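## Task

Grasp the blue 2x2 brick and raise it vertically. Keep it lifted for 2.5 seconds, then lower it back to its original spot and release it. The other bricks must not be disturbed. Finish with the gripper open and moved away from the brick.

## Robot and tools

Robot: a single six-joint arm (Trossen WXAI follower) with a parallel two-finger gripper and a wrist camera. The fingers extend along the gripper's own +x axis and close along its y axis. The reported hand point, end_effector_position, sits between the finger pads, roughly 3 to 4 cm short of the fingertips.

Frame: all poses use the scene frame. Its origin is on the table top directly beneath the arm base. +z is up, and +y is to the left when facing along +x. Positions are in metres. Orientations are quaternions written w first (qw, qx, qy, qz). The base may be slightly tilted relative to the table. The printed hand position can be somewhat wrong, more so when the arm is stretched far out.

A row is 8 numbers: x, y, z, qw, qx, qy, qz, opening. The first seven form an absolute target pose for the hand in the scene frame. They are not offsets. Opening is a scale from -1 to 1. +1 is fully open (0.088 m). Empty fingers touch at about -0.80, and values below that change nothing. Fully closing from open takes at least about 0.5 s. To hold something, command an opening well below the grip_measured value in the result: the bigger the gap, the firmer the squeeze. Readings may be off by about 1 mm throughout a scene. Each pad can push about 34 N, and snapping shut quickly can push harder.

Tools:
- execute_actions(actions, pictures). actions is a list with one item or none. An empty list only reports the state. {"rows": [[8 numbers], ...], "steps": n} runs up to 15 control steps of 1/30 s each, one row per step. If there are fewer rows than steps, the final row repeats. steps defaults to 15. {"steps": n} with no rows is a wait of up to 300 steps, counted from the previous result. pictures (true/false) controls whether camera images come back. A call that is refused sends nothing to the robot. A target more than 0.6 m from the last reported position along any gripper axis is refused.
- move(target, speed). target is one 8-number row, an absolute pose plus opening. The gripper travels a straight path toward it in 0.5 to 10 s. speed is in m/s, from 0.002 to 0.5, default 0.25. Rotation is capped at twice that value in rad/s. The opening is applied when the move begins. The path does not avoid obstacles, and the real hand may lag, wander or overshoot the speed, especially near full reach. The result adds a "move:" line. It shows how the move ended (done, off_target, moving, held, fault), any limits that acted (paced means the pose was clipped; held means some steps were blocked), and the distance left to the target.
- wait(seconds): 0 to 10 s with no new command.
- zoom_image(camera, region): gives an enlarged view of [x0, y0, x1, y1] pixels, at most 504x504, from one of cam_head_left, cam_head_right, cam_high, cam_low, cam_wrist. All images are 896x504.
- read_manual(section): only returns the URDF licence texts.
- finished_scene(scene): ends the current scene, identified by number, and reports success. It cannot be reversed. Replying without any tool call ends everything.

Control behaviour: at each step, the commanded pose is clipped to at most 70 mm and 16 degrees from the measured pose. Damped inverse kinematics then chases it, favouring position over orientation. After an action ends, the arm only goes on to the last clipped pose. So read the reported pose and send the remainder. Joint friction can leave the hand short or slightly tilted, and tiny moves may not happen at all. Resend the desired quaternion in every row rather than copying a drifted one. The simulation continues while the controller is thinking between calls.

Result lines: the state line gives the hand pose and its linear (m/s) and angular (rad/s) velocities. Joint positions and Joint velocities list waist, shoulder, elbow, wrist pitch, wrist yaw, wrist roll (rad), then the pad gap (m). Ranges: waist ±3.054, shoulder 0 to 3.142, elbow 0 to 2.356, wrist pitch and yaw ±1.571, roll ±3.142. grip_measured is the finger opening on the command scale. "pose unreachable" means the clearance check altered or blocked a command, and HELD marks the affected steps. The mounting block counts as part of the arm for this check. "Hand target" is the pose the controller is currently driving toward. Camera calibrations (K, distortion, world-to-camera transforms) are given and may differ slightly per scene.

Hazards: if joint torque reaches a load limit (waist 17.4, shoulder 21.6, elbow 21.5, wrist pitch 5.67, wrist yaw 5.65, wrist roll 5.3 N m, including a held load), the arm stops for 10 s. Holding loads heats the motors. A MOTOR HOT warning appears from 50 °C, and at 95 °C an OVER-TEMPERATURE FAULT pauses the arm. If it does not cool down, power is cut and the arm goes limp. Fast contacts hit harder, and aiming far past a contact presses harder. A stalled arm keeps pushing until given a new command. Loose objects may occasionally get nudged. Avoid dropping or slamming bricks, avoid hard pushes, and never let anything leave the table. Finish each task with the fingers open and the hand clear.

Each tool is called after "Request:" by a JSON object that holds its "method" and its "body", one argument or row to a line.

## Session

Request:
{"method": "execute_actions", "body": {
  "actions": []
}}

Scene clock: 0.00 s of 4185.00 s.
end_effector_position=(+0.0774, +0.3260, +0.2535) grip_measured=+0.854 end_effector_quat_wxyz=(-0.527, +0.589, -0.235, -0.566) end_effector_velocity=(-0.003, -0.002, -0.001) end_effector_angular_velocity=(-0.011, +0.017, +0.017)
Joint positions: [ 1.967  1.248  1.511 -1.35   0.605 -0.29   0.081]
Joint velocities: [ 0.002 -0.002 -0.002 -0.007 -0.022 -0.007 -0.   ]
Motor temperatures (°C, as the motors report them): [25 24 24 25 24 24]
Heat: hottest waist 25 °C (+0.0 °C/min).
Hand target: +0.077, +0.326, +0.253; -0.527, +0.589, -0.235, -0.566

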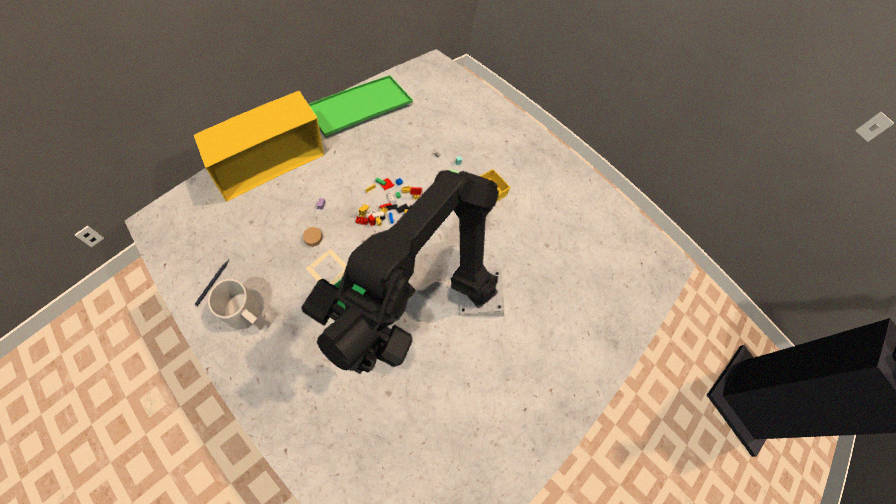

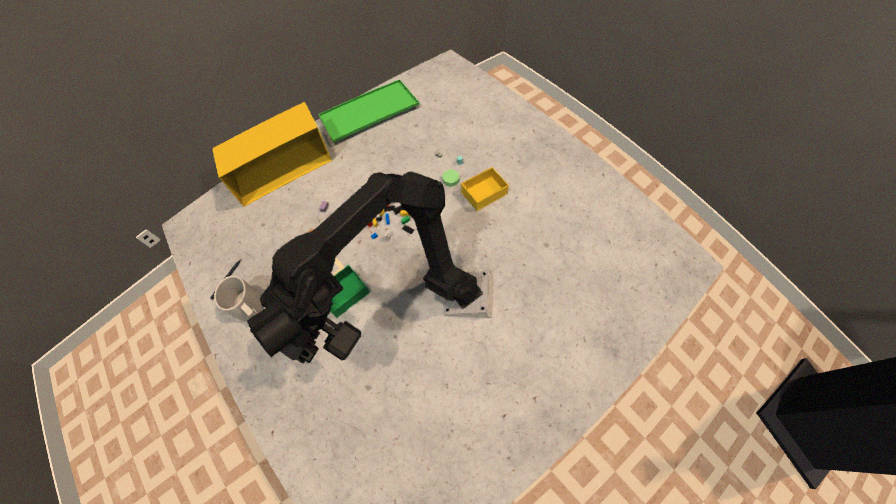

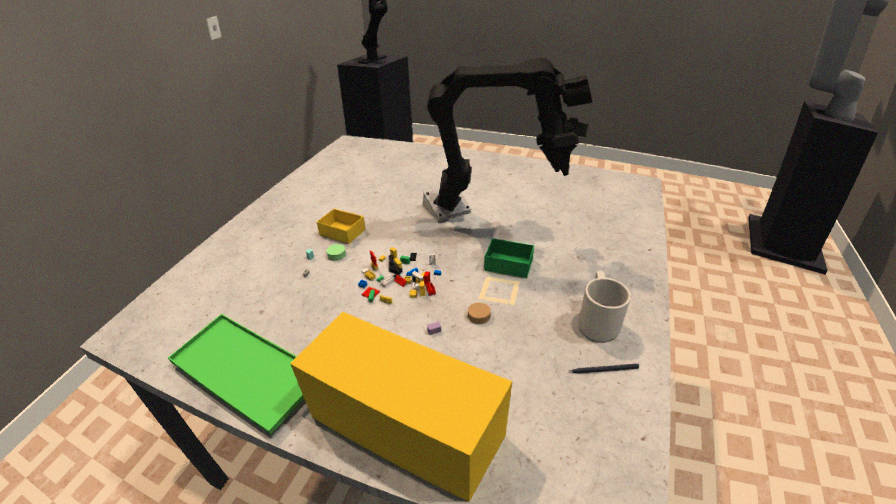

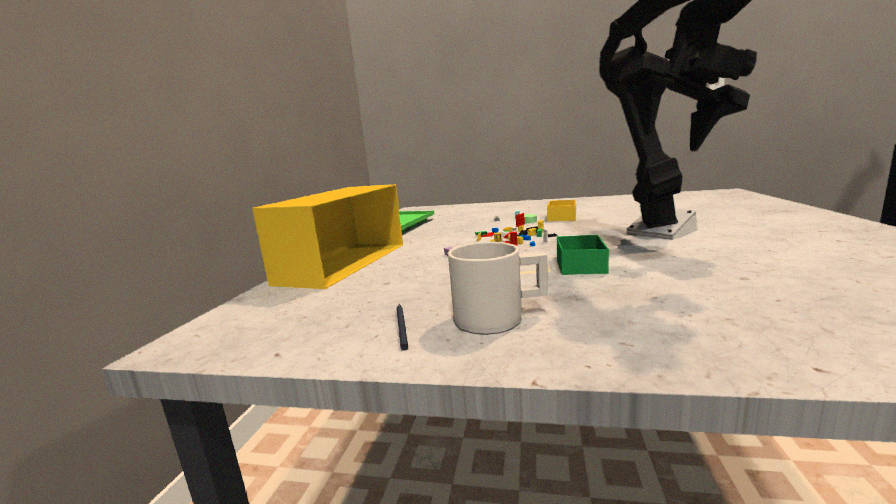

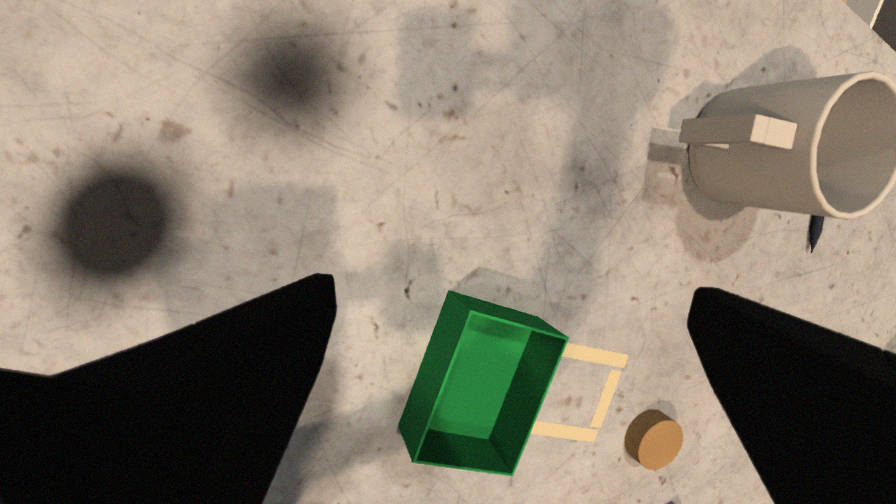

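Request:
{"method": "zoom_image", "body": {
  "camera": "cam_high",
  "region": [340,240,460,310]
}}

Request:
{"method": "zoom_image", "body": {
  "camera": "cam_head_left",
  "region": [340,165,440,235]
}}

Region (340, 240, 460, 310) of cam_high's 896x504 image, scaled by 4.200, with more detail than that image has; it fills the top 294 rows of this view, and the rest is white.

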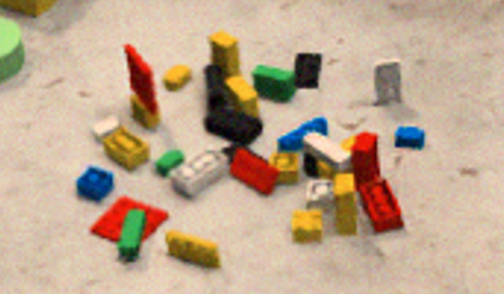

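Region (340, 165, 440, 235) of cam_head_left's 896x504 image, scaled by 5.040, with more detail than that image has; it fills the top 353 rows of this view, and the rest is white.

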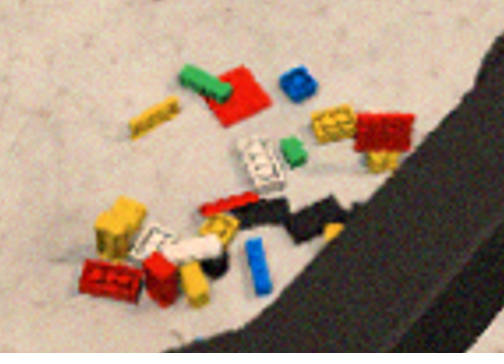

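Request:
{"method": "move", "body": {
  "target": [0.36,-0.04,0.2,0.707,0,0.707,0,0],
  "speed": 0.4
}}

Scene clock: 14.17 s of 4185.00 s.
end_effector_position=(+0.3604, -0.0358, +0.2001) grip_measured=+0.000 end_effector_quat_wxyz=(+0.708, -0.004, +0.706, +0.003) end_effector_velocity=(-0.000, -0.005, -0.003) end_effector_angular_velocity=(-0.002, +0.016, -0.020)
Joint positions: [-0.293  1.704  1.773 -1.517 -0.319 -0.403  0.039]
Joint velocities: [-0.007  0.017  0.007 -0.007  0.007  0.007 -0.   ]
Motor temperatures (°C, as the motors report them): [26 25 26 26 24 24]
Heat: hottest waist 26 °C (+4.2 °C/min).
Hand target: +0.362, -0.039, +0.199; +0.706, -0.001, +0.708, -0.001
Off the commanded pose: 0.004 m, 1 deg.
move: done
camera_calibration (this result's frames):
cam_wrist: T_world_to_cam=[[0.028862, -0.998926, -0.0362345, -0.0278064], [-0.928079, -0.0402435, 0.370201, 0.287353], [-0.371262, 0.0229437, -0.928245, 0.396331], [0, 0, 0, 1]] pos_world=[0.414632, -0.0253057, 0.260506]

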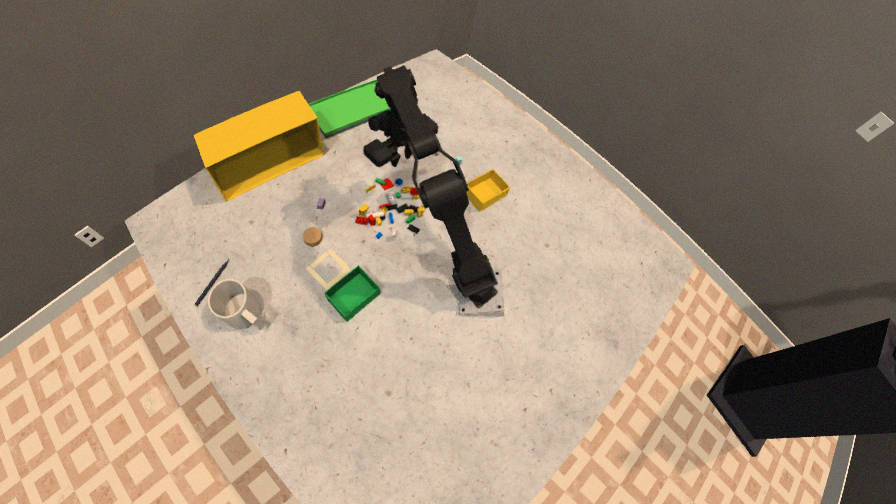

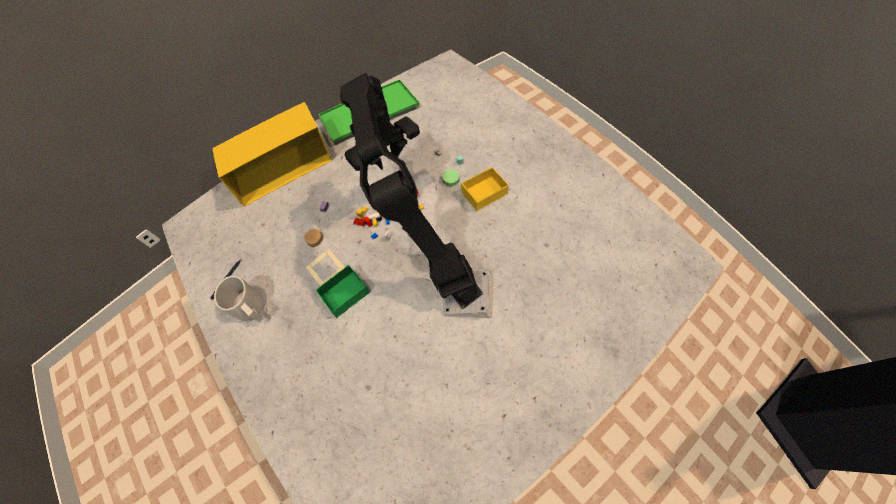

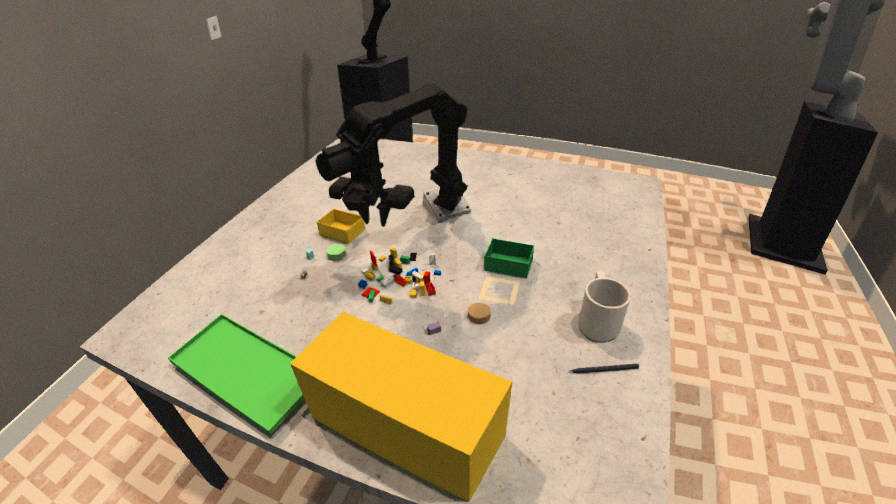

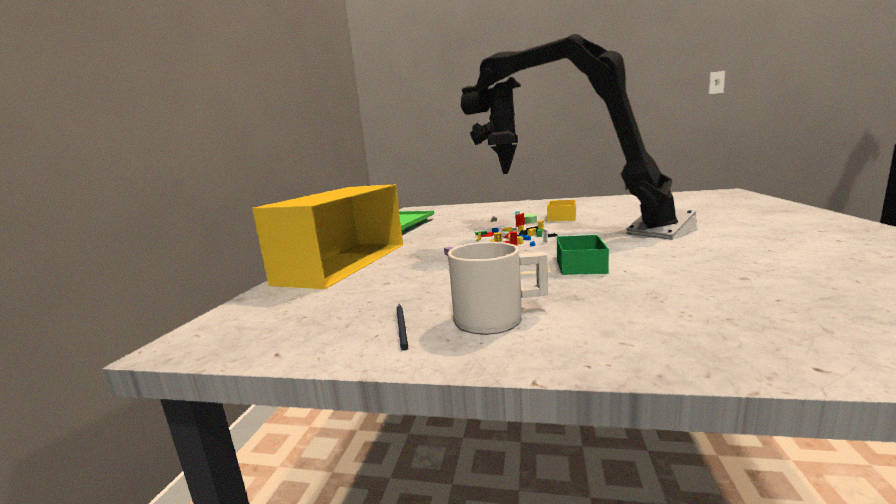

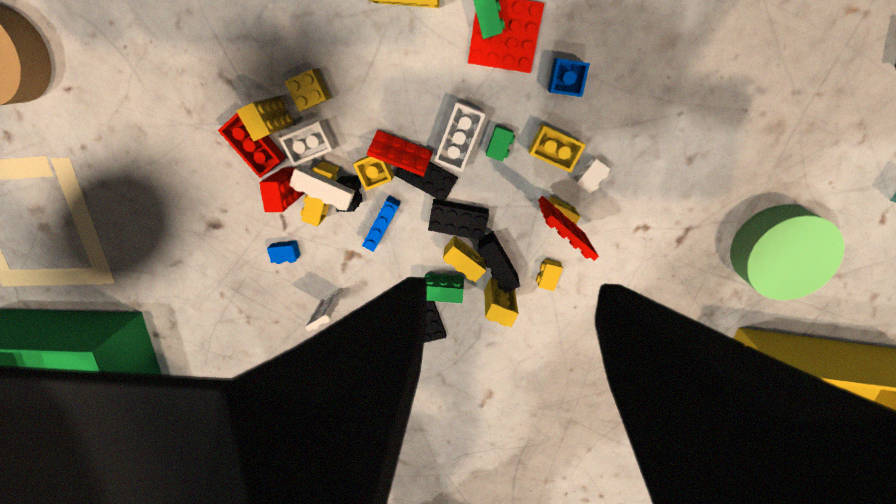

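Request:
{"method": "move", "body": {
  "target": [0.41,-0.075,0.105,0.464,0.534,0.464,-0.534,-0.2],
  "speed": 0.4
}}

Scene clock: 23.67 s of 4185.00 s.
end_effector_position=(+0.4121, -0.0731, +0.1128) grip_measured=-0.200 end_effector_quat_wxyz=(+0.472, +0.536, +0.460, -0.527) end_effector_velocity=(+0.002, -0.000, +0.002) end_effector_angular_velocity=(+0.003, -0.014, -0.020)
Joint positions: [-0.258  1.922  1.723 -1.218 -0.318  1.351  0.029]
Joint velocities: [-0.002 -0.002  0.002  0.007 -0.007  0.022 -0.   ]
Motor temperatures (°C, as the motors report them): [26 26 26 26 24 24]
Heat: hottest waist 26 °C (+2.5 °C/min).
Hand target: +0.410, -0.074, +0.105; +0.464, +0.534, +0.464, -0.534
Off the commanded pose: 0.008 m, 1 deg.
move: done
camera_calibration (this result's frames):
cam_wrist: T_world_to_cam=[[-0.992073, 0.111133, -0.0586628, 0.4347], [0.0815911, 0.924675, 0.371912, 0.020447], [0.0955756, 0.364177, -0.926413, 0.16771], [0, 0, 0, 1]] pos_world=[0.413557, -0.128292, 0.173265]

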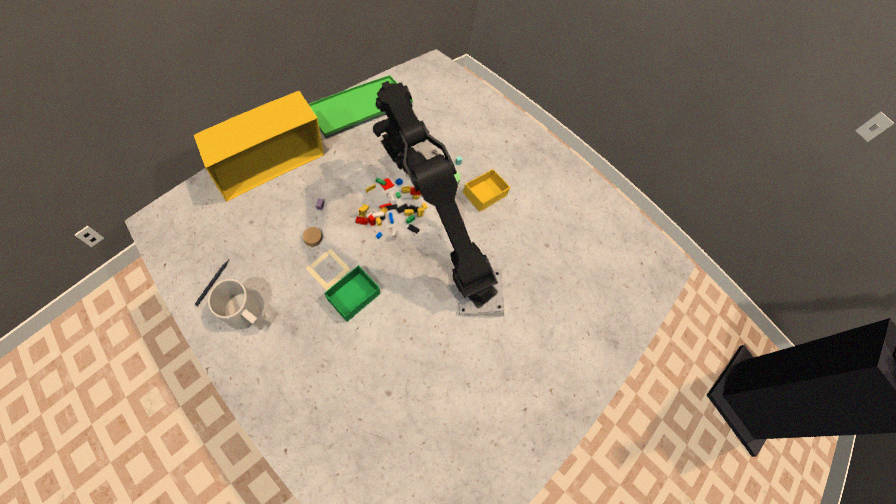

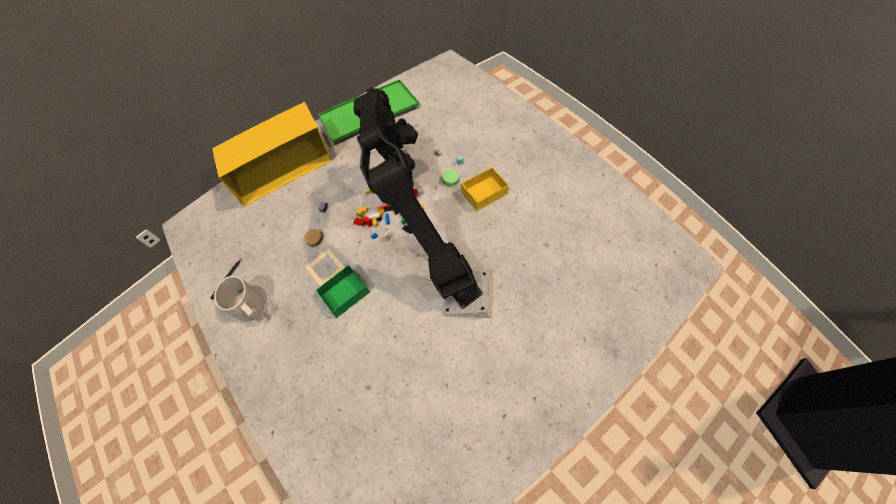

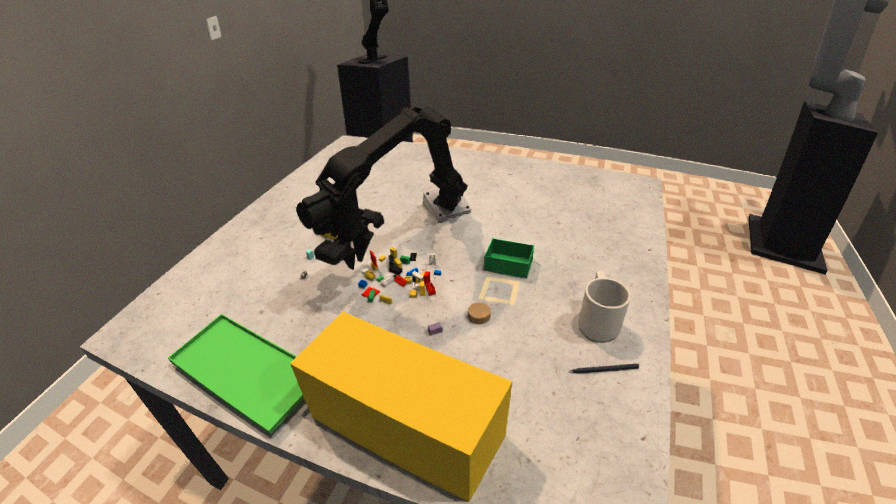

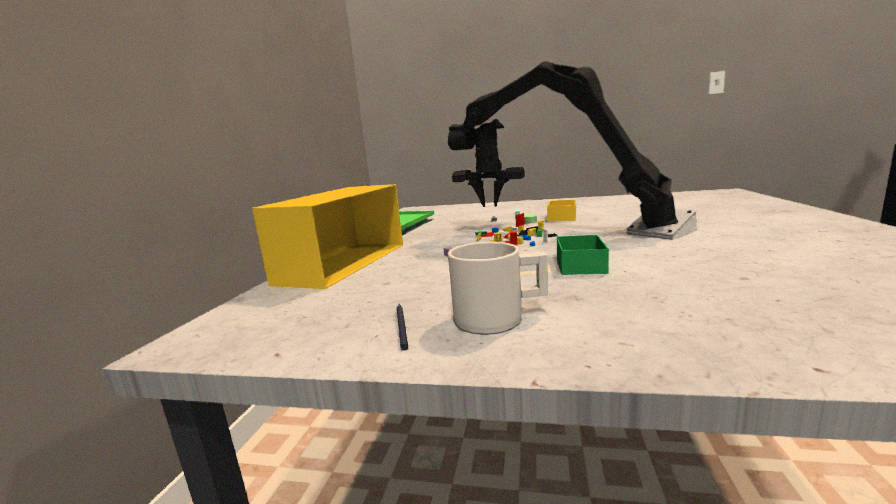

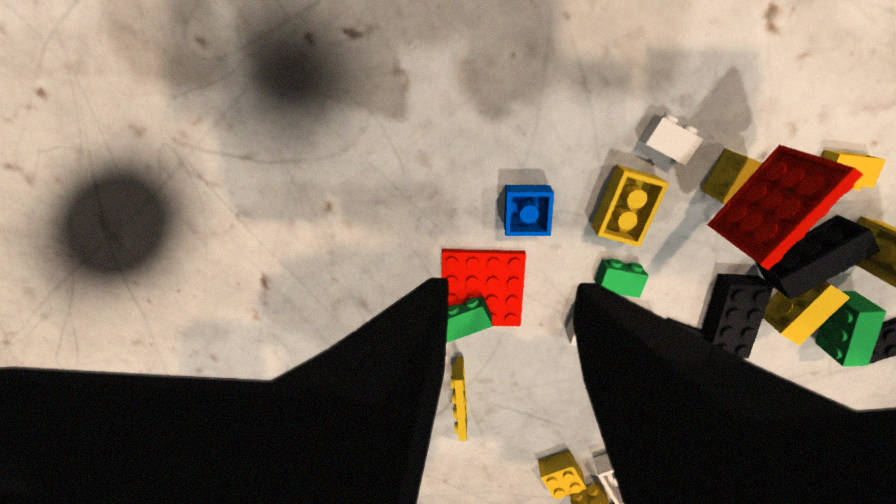

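Request:
{"method": "move", "body": {
  "target": [0.401,-0.079,0.06,0.464,0.534,0.464,-0.534,-0.2]
}}

Scene clock: 28.60 s of 4185.00 s.
end_effector_position=(+0.4048, -0.0782, +0.0684) grip_measured=-0.200 end_effector_quat_wxyz=(+0.472, +0.537, +0.460, -0.527) end_effector_velocity=(-0.001, +0.004, -0.003) end_effector_angular_velocity=(+0.036, -0.006, +0.004)
Joint positions: [-0.24   1.931  1.557 -1.037 -0.315  1.371  0.029]
Joint velocities: [-0.002  0.002 -0.012  0.007 -0.037 -0.007 -0.   ]
Motor temperatures (°C, as the motors report them): [26 26 27 26 24 24]
Heat: hottest elbow 27 °C (+4.2 °C/min).
Hand target: +0.401, -0.079, +0.060; +0.464, +0.534, +0.464, -0.534
Off the commanded pose: 0.009 m, 1 deg.
move: off_target
camera_calibration (this result's frames):
cam_wrist: T_world_to_cam=[[-0.991873, 0.112362, -0.0596797, 0.425514], [0.082375, 0.924645, 0.371814, 0.041926], [0.0969604, 0.363876, -0.926387, 0.128606], [0, 0, 0, 1]] pos_world=[0.406133, -0.133375, 0.128945]

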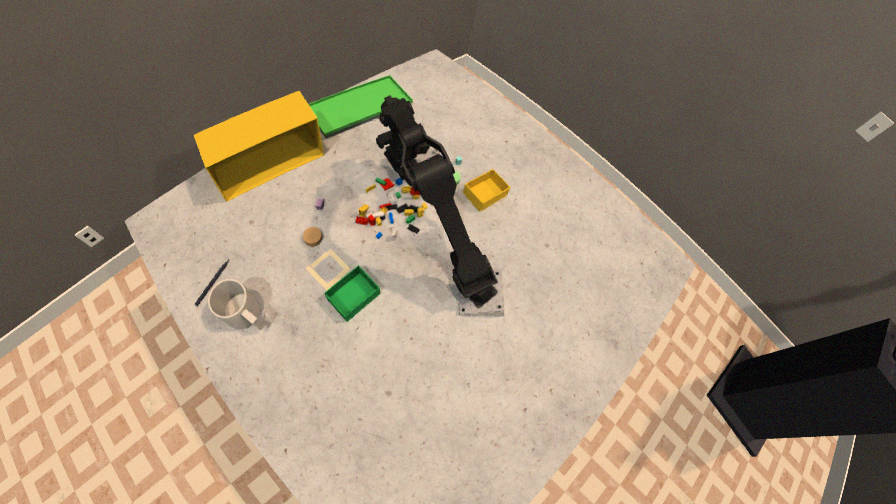

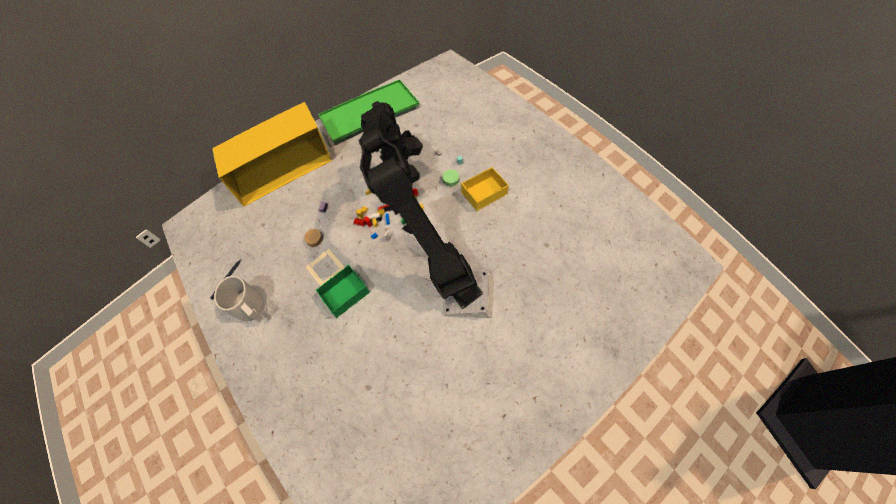

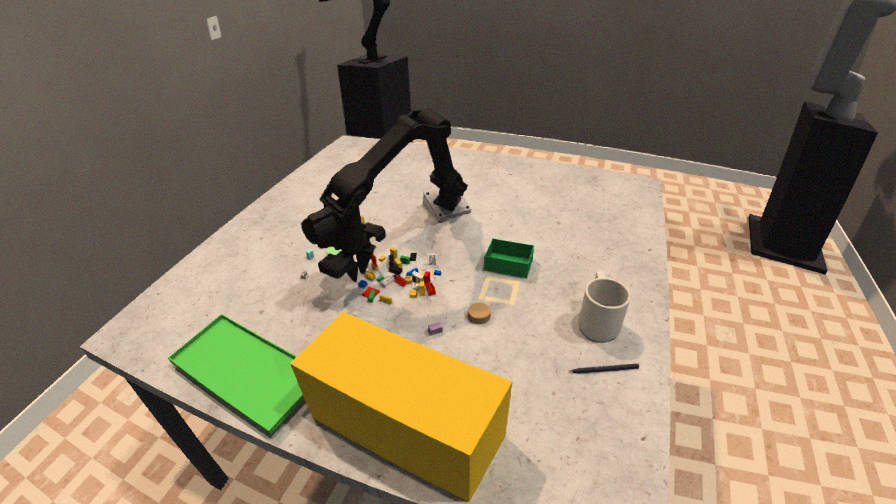

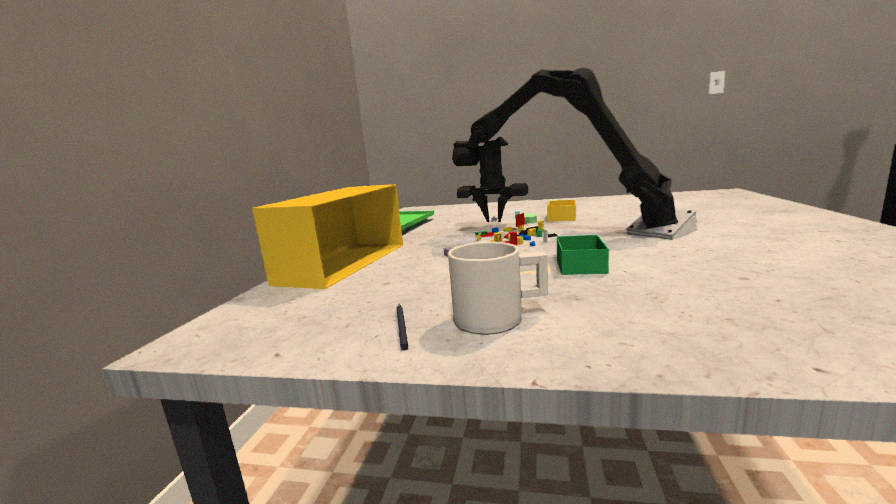

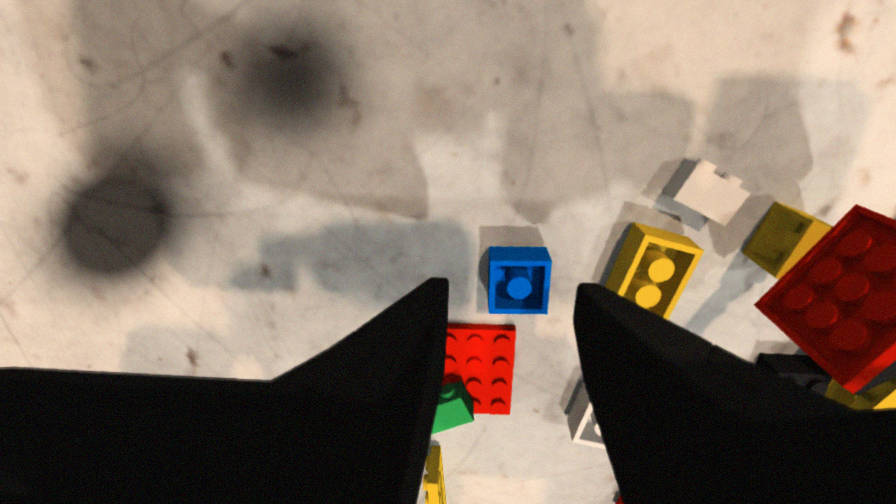

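Request:
{"method": "move", "body": {
  "target": [0.3975,-0.079,0.038,0.464,0.534,0.464,-0.534,-0.25],
  "speed": 0.05
}}

Scene clock: 33.63 s of 4185.00 s.
end_effector_position=(+0.4018, -0.0784, +0.0462) grip_measured=-0.250 end_effector_quat_wxyz=(+0.473, +0.537, +0.460, -0.527) end_effector_velocity=(+0.000, +0.003, +0.002) end_effector_angular_velocity=(+0.021, -0.005, +0.005)
Joint positions: [-0.225  1.945  1.489 -0.949 -0.313  1.386  0.027]
Joint velocities: [-0.002 -0.002  0.002 -0.007 -0.022 -0.007 -0.   ]
Motor temperatures (°C, as the motors report them): [26 27 27 26 24 24]
Heat: hottest shoulder 27 °C (+3.6 °C/min).
Hand target: +0.397, -0.079, +0.038; +0.464, +0.534, +0.464, -0.534
Off the commanded pose: 0.009 m, 1 deg.
move: off_target
camera_calibration (this result's frames):
cam_wrist: T_world_to_cam=[[-0.991883, 0.112034, -0.0601368, 0.421207], [0.0818944, 0.924662, 0.371878, 0.0507571], [0.0972691, 0.363934, -0.926332, 0.108237], [0, 0, 0, 1]] pos_world=[0.403103, -0.133514, 0.106718]

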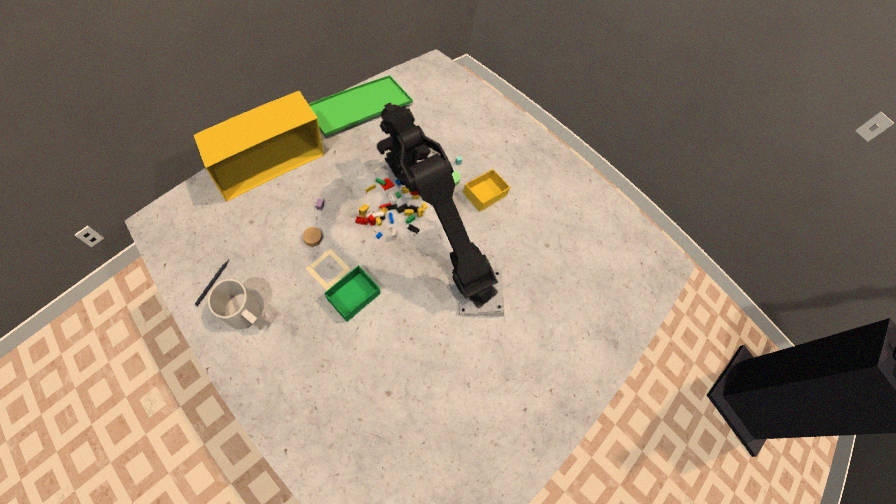

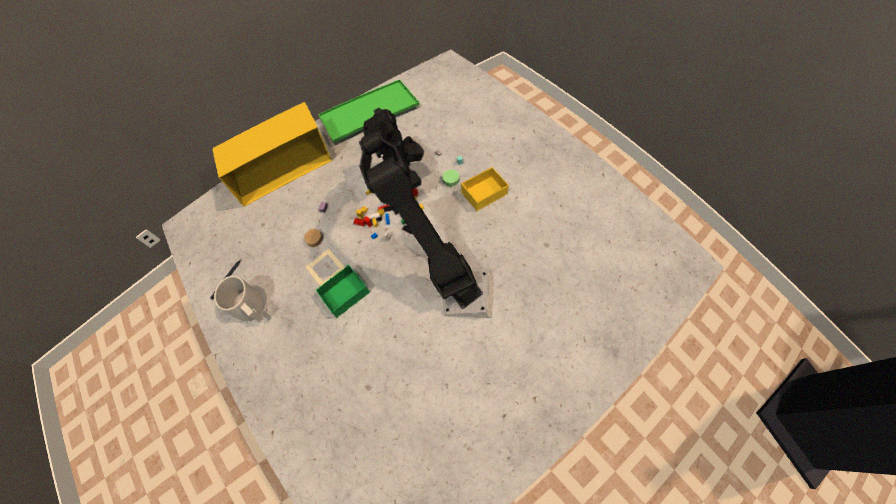

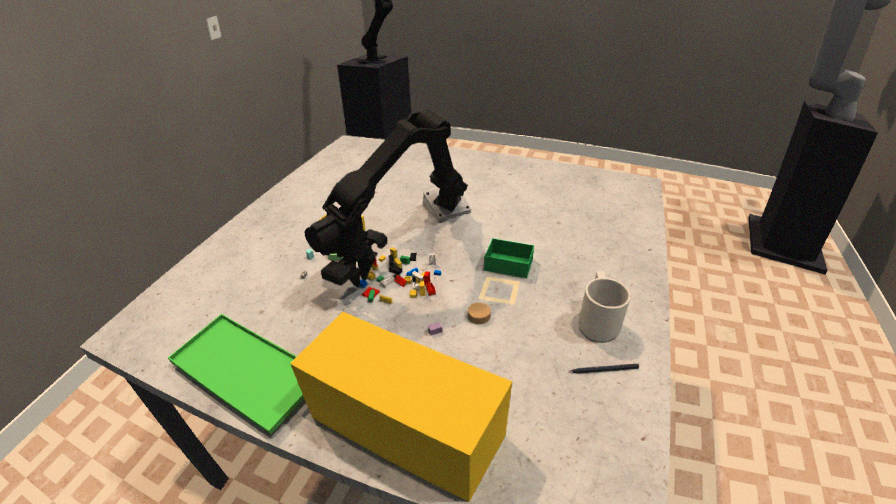

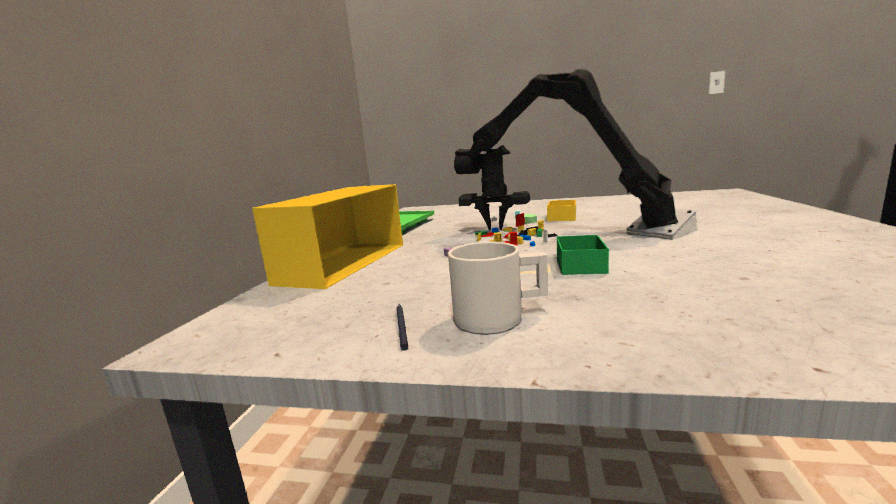

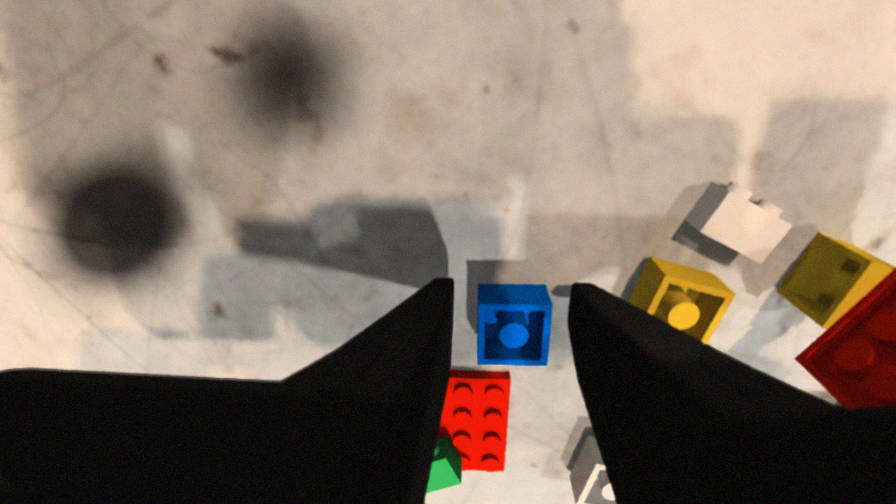

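Request:
{"method": "move", "body": {
  "target": [0.397,-0.076,0.034,0.464,0.534,0.464,-0.534,-0.35],
  "speed": 0.03
}}

Request:
{"method": "execute_actions", "body": {
  "actions": [
    {"rows":[[0.397,-0.076,0.034,0.464,0.534,0.464,-0.534,-0.44],[0.397,-0.076,0.034,0.464,0.534,0.464,-0.534,-0.48],[0.397,-0.076,0.034,0.464,0.534,0.464,-0.534,-0.52],[0.397,-0.076,0.034,0.464,0.534,0.464,-0.534,-0.62]]}
  ],
  "pictures": false
}}

Scene clock: 40.03 s of 4185.00 s.
end_effector_position=(+0.4016, -0.0757, +0.0416) grip_measured=-0.350 end_effector_quat_wxyz=(+0.472, +0.537, +0.460, -0.527) end_effector_velocity=(-0.004, -0.001, -0.001) end_effector_angular_velocity=(-0.004, +0.013, +0.001)
Joint positions: [-0.215  1.946  1.475 -0.932 -0.312  1.397  0.022]
Joint velocities: [-0.002 -0.002 -0.007 -0.007  0.007 -0.007 -0.   ]
Motor temperatures (°C, as the motors report them): [26 28 27 26 24 24]
Heat: hottest shoulder 28 °C (+4.5 °C/min).
Hand target: +0.397, -0.076, +0.034; +0.464, +0.534, +0.464, -0.534
Off the commanded pose: 0.009 m, 1 deg.
move: off_target
camera_calibration (this result's frames):
cam_wrist: T_world_to_cam=[[-0.99189, 0.112349, -0.0594266, 0.420409], [0.0823834, 0.924367, 0.372504, 0.0497456], [0.0967826, 0.364588, -0.926126, 0.103245], [0, 0, 0, 1]] pos_world=[0.402909, -0.130858, 0.10207]

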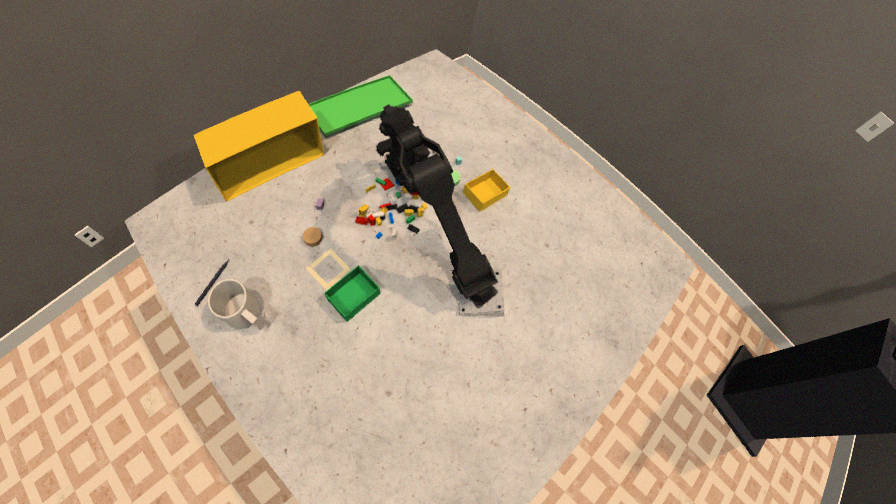

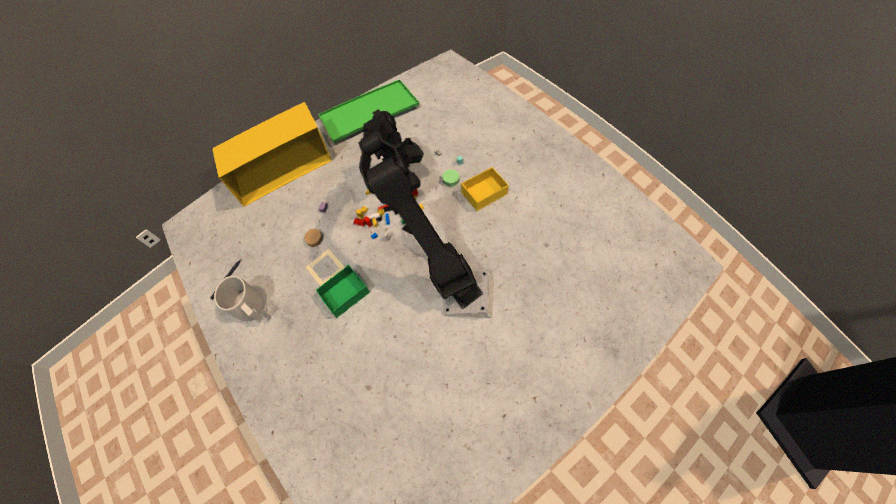

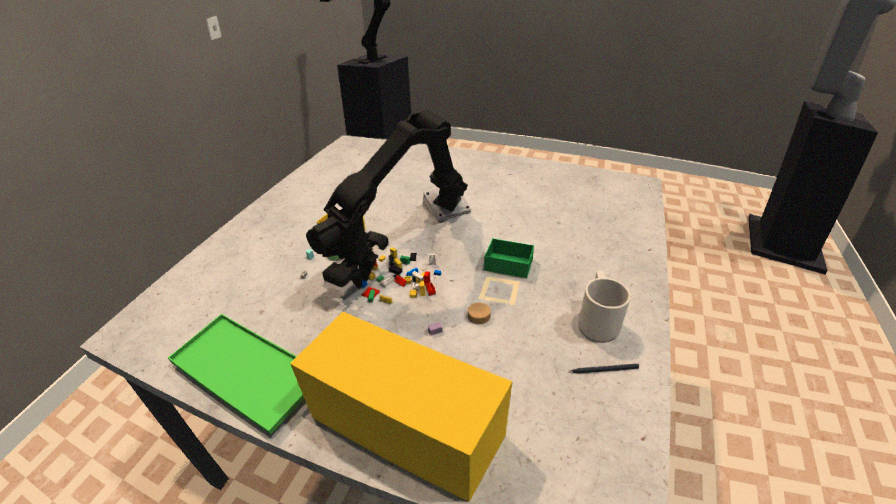

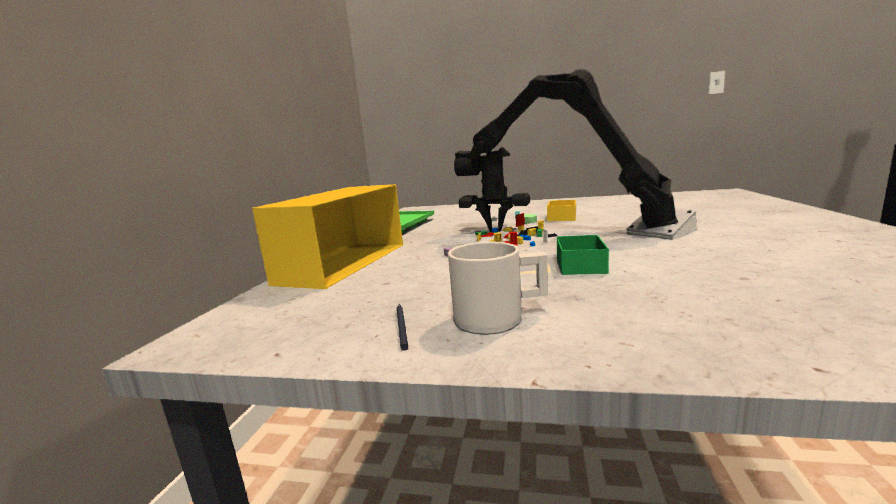

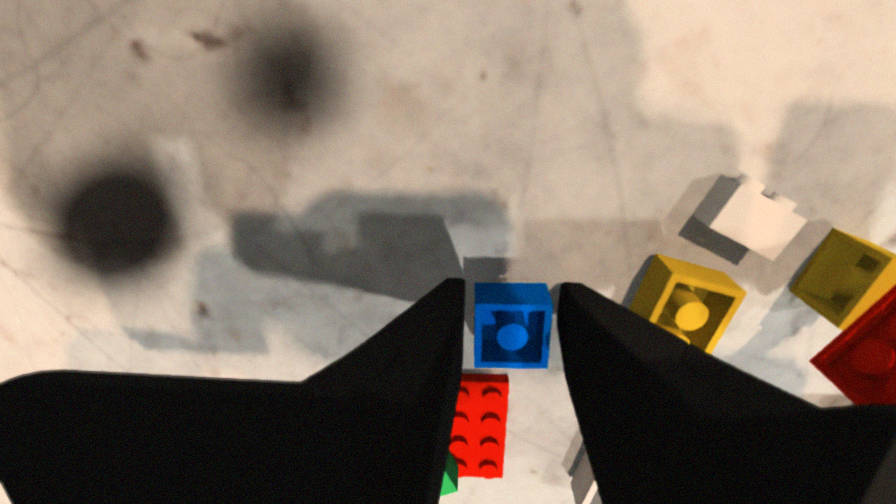

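Scene clock: 40.53 s of 4185.00 s.
end_effector_position=(+0.4013, -0.0756, +0.0414) grip_measured=-0.488 end_effector_quat_wxyz=(+0.472, +0.537, +0.460, -0.527) end_effector_velocity=(-0.003, -0.003, +0.001) end_effector_angular_velocity=(-0.007, +0.007, +0.013)
Joint positions: [-0.215  1.946  1.474 -0.932 -0.312  1.397  0.015]
Joint velocities: [-0.007 -0.002 -0.002 -0.007  0.007 -0.022  0.   ]
Motor temperatures (°C, as the motors report them): [26 28 27 26 24 24]
Heat: hottest shoulder 28 °C (+4.4 °C/min).
Hand target: +0.397, -0.076, +0.034; +0.464, +0.534, +0.464, -0.534
Off the commanded pose: 0.009 m, 1 deg.
Steps of this call (steps 1 to 15: all 15 steps of this action). Readings (end_effector_position):
1: (+0.4016, -0.0757, +0.0416)
2: (+0.4014, -0.0756, +0.0415)
4: (+0.4014, -0.0756, +0.0415)
8: (+0.4014, -0.0756, +0.0415)
15: the state above


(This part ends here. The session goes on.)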